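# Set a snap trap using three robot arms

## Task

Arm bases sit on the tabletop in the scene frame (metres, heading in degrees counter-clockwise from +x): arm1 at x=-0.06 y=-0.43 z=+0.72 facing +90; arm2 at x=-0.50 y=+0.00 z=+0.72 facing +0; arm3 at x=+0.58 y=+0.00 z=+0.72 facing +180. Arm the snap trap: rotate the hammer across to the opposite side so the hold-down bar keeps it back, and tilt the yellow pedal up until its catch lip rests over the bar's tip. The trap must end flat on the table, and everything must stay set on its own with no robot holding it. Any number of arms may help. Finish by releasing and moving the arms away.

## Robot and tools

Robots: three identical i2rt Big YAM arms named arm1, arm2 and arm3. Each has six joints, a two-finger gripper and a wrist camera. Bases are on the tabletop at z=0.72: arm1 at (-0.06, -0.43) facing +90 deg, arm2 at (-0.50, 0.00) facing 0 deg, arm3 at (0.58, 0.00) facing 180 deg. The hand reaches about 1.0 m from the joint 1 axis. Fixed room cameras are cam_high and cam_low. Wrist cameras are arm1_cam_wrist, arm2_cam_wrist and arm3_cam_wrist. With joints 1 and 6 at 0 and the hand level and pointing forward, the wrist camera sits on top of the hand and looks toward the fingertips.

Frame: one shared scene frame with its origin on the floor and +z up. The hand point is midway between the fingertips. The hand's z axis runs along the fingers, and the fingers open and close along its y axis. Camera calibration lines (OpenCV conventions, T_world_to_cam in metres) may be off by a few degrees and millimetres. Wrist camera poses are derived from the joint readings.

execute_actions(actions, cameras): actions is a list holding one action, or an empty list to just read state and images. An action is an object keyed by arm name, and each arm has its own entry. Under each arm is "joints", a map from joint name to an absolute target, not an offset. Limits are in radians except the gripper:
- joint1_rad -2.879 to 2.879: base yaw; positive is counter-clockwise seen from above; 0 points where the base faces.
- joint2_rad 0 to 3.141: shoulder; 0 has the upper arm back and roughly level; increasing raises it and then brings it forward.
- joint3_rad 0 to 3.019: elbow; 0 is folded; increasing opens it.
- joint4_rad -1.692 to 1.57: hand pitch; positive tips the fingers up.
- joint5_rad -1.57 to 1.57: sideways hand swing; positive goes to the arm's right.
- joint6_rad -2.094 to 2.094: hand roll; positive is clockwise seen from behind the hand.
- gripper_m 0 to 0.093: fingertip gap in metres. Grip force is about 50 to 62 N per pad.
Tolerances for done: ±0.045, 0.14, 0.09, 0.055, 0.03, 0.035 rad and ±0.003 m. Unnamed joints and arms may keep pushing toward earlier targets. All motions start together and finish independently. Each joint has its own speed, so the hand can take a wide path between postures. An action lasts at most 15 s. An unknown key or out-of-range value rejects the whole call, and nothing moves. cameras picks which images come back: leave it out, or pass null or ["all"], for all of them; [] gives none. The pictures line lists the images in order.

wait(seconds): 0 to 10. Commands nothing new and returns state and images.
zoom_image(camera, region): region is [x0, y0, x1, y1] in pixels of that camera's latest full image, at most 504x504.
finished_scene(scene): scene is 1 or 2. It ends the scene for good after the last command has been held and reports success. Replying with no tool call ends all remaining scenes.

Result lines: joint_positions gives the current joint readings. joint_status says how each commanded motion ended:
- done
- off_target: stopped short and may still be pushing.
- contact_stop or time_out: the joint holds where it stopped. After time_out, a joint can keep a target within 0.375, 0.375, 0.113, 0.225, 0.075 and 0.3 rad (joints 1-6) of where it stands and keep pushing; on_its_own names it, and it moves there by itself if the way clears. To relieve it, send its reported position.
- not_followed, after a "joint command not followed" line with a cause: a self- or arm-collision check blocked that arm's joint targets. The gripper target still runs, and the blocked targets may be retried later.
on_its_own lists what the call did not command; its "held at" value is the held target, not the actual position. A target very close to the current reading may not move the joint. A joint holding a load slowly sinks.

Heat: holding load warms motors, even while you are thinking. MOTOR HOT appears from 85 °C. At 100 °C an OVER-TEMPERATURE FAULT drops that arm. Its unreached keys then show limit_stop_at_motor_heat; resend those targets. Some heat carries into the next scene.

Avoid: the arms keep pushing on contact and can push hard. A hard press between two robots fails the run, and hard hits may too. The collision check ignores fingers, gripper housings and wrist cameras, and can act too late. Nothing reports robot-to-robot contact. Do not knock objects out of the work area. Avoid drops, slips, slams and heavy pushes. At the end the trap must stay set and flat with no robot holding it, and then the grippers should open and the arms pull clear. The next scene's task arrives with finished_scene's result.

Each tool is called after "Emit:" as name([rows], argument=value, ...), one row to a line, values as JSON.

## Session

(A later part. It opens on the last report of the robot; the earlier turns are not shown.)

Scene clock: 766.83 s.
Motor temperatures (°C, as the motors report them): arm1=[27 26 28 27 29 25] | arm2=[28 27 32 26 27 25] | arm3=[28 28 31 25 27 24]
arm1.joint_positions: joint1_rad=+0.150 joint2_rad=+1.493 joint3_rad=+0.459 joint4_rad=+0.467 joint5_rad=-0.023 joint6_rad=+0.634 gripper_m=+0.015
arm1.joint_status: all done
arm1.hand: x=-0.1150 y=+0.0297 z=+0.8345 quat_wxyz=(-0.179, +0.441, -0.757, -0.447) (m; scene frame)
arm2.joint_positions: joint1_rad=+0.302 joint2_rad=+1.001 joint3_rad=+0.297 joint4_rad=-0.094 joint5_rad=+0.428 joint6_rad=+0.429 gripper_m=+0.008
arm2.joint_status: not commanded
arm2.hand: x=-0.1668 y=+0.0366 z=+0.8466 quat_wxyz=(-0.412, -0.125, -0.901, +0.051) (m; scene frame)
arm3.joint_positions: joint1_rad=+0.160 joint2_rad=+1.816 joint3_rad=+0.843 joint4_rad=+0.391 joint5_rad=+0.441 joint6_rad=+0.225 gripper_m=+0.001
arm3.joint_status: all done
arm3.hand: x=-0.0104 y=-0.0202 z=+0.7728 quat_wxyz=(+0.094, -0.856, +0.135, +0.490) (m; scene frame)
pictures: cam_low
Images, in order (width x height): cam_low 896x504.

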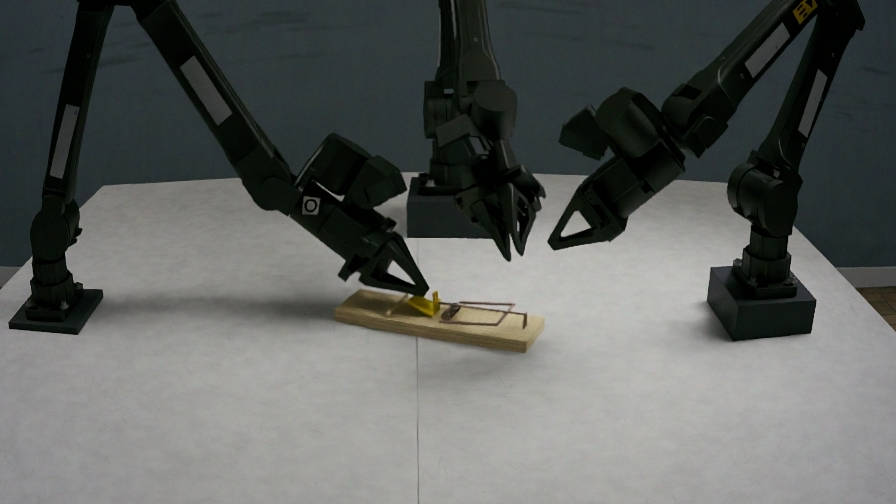

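Emit:
execute_actions([
  {"arm1":{"joints":{"joint2_rad":0.9,"joint3_rad":0.3,"joint4_rad":0}},"arm2":{"joints":{"joint1_rad":0.8,"joint2_rad":0.7}},"arm3":{"joints":{"joint2_rad":1.3,"joint3_rad":0.6,"joint1_rad":-0.1}}},
], cameras=["cam_low"])

Scene clock: 776.50 s.
Motor temperatures (°C, as the motors report them): arm1=[27 26 28 27 29 25] | arm2=[28 27 33 26 27 25] | arm3=[28 28 30 25 27 24]
arm1.joint_positions: joint1_rad=+0.150 joint2_rad=+0.901 joint3_rad=+0.299 joint4_rad=+0.012 joint5_rad=-0.023 joint6_rad=+0.634 gripper_m=+0.015
arm1.joint_status: all done
arm1.hand: x=-0.1026 y=-0.0733 z=+0.8980 quat_wxyz=(-0.175, +0.444, -0.761, -0.438) (m; scene frame)
arm2.joint_positions: joint1_rad=+0.796 joint2_rad=+0.697 joint3_rad=+0.297 joint4_rad=-0.094 joint5_rad=+0.427 joint6_rad=+0.429 gripper_m=+0.008
arm2.joint_status: all done
arm2.hand: x=-0.2209 y=+0.1927 z=+0.9398 quat_wxyz=(-0.510, +0.057, -0.846, -0.142) (m; scene frame)
arm3.joint_positions: joint1_rad=-0.107 joint2_rad=+1.296 joint3_rad=+0.597 joint4_rad=+0.389 joint5_rad=+0.441 joint6_rad=+0.225 gripper_m=+0.001
arm3.joint_status: all done
arm3.hand: x=+0.0953 y=+0.1292 z=+0.9287 quat_wxyz=(+0.137, -0.757, +0.262, +0.583) (m; scene frame)
pictures: cam_low
Images, in order (width x height): cam_low 896x504.

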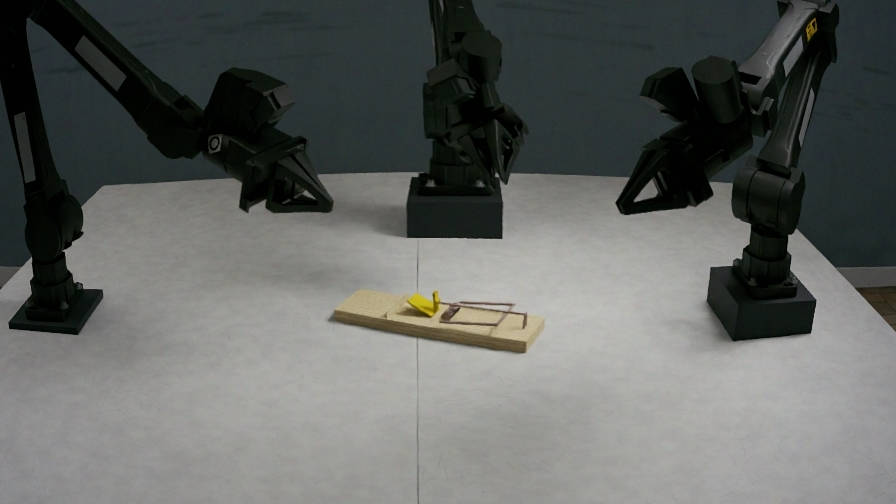

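Emit:
finished_scene(scene=1)

The scene is finished: the task was done.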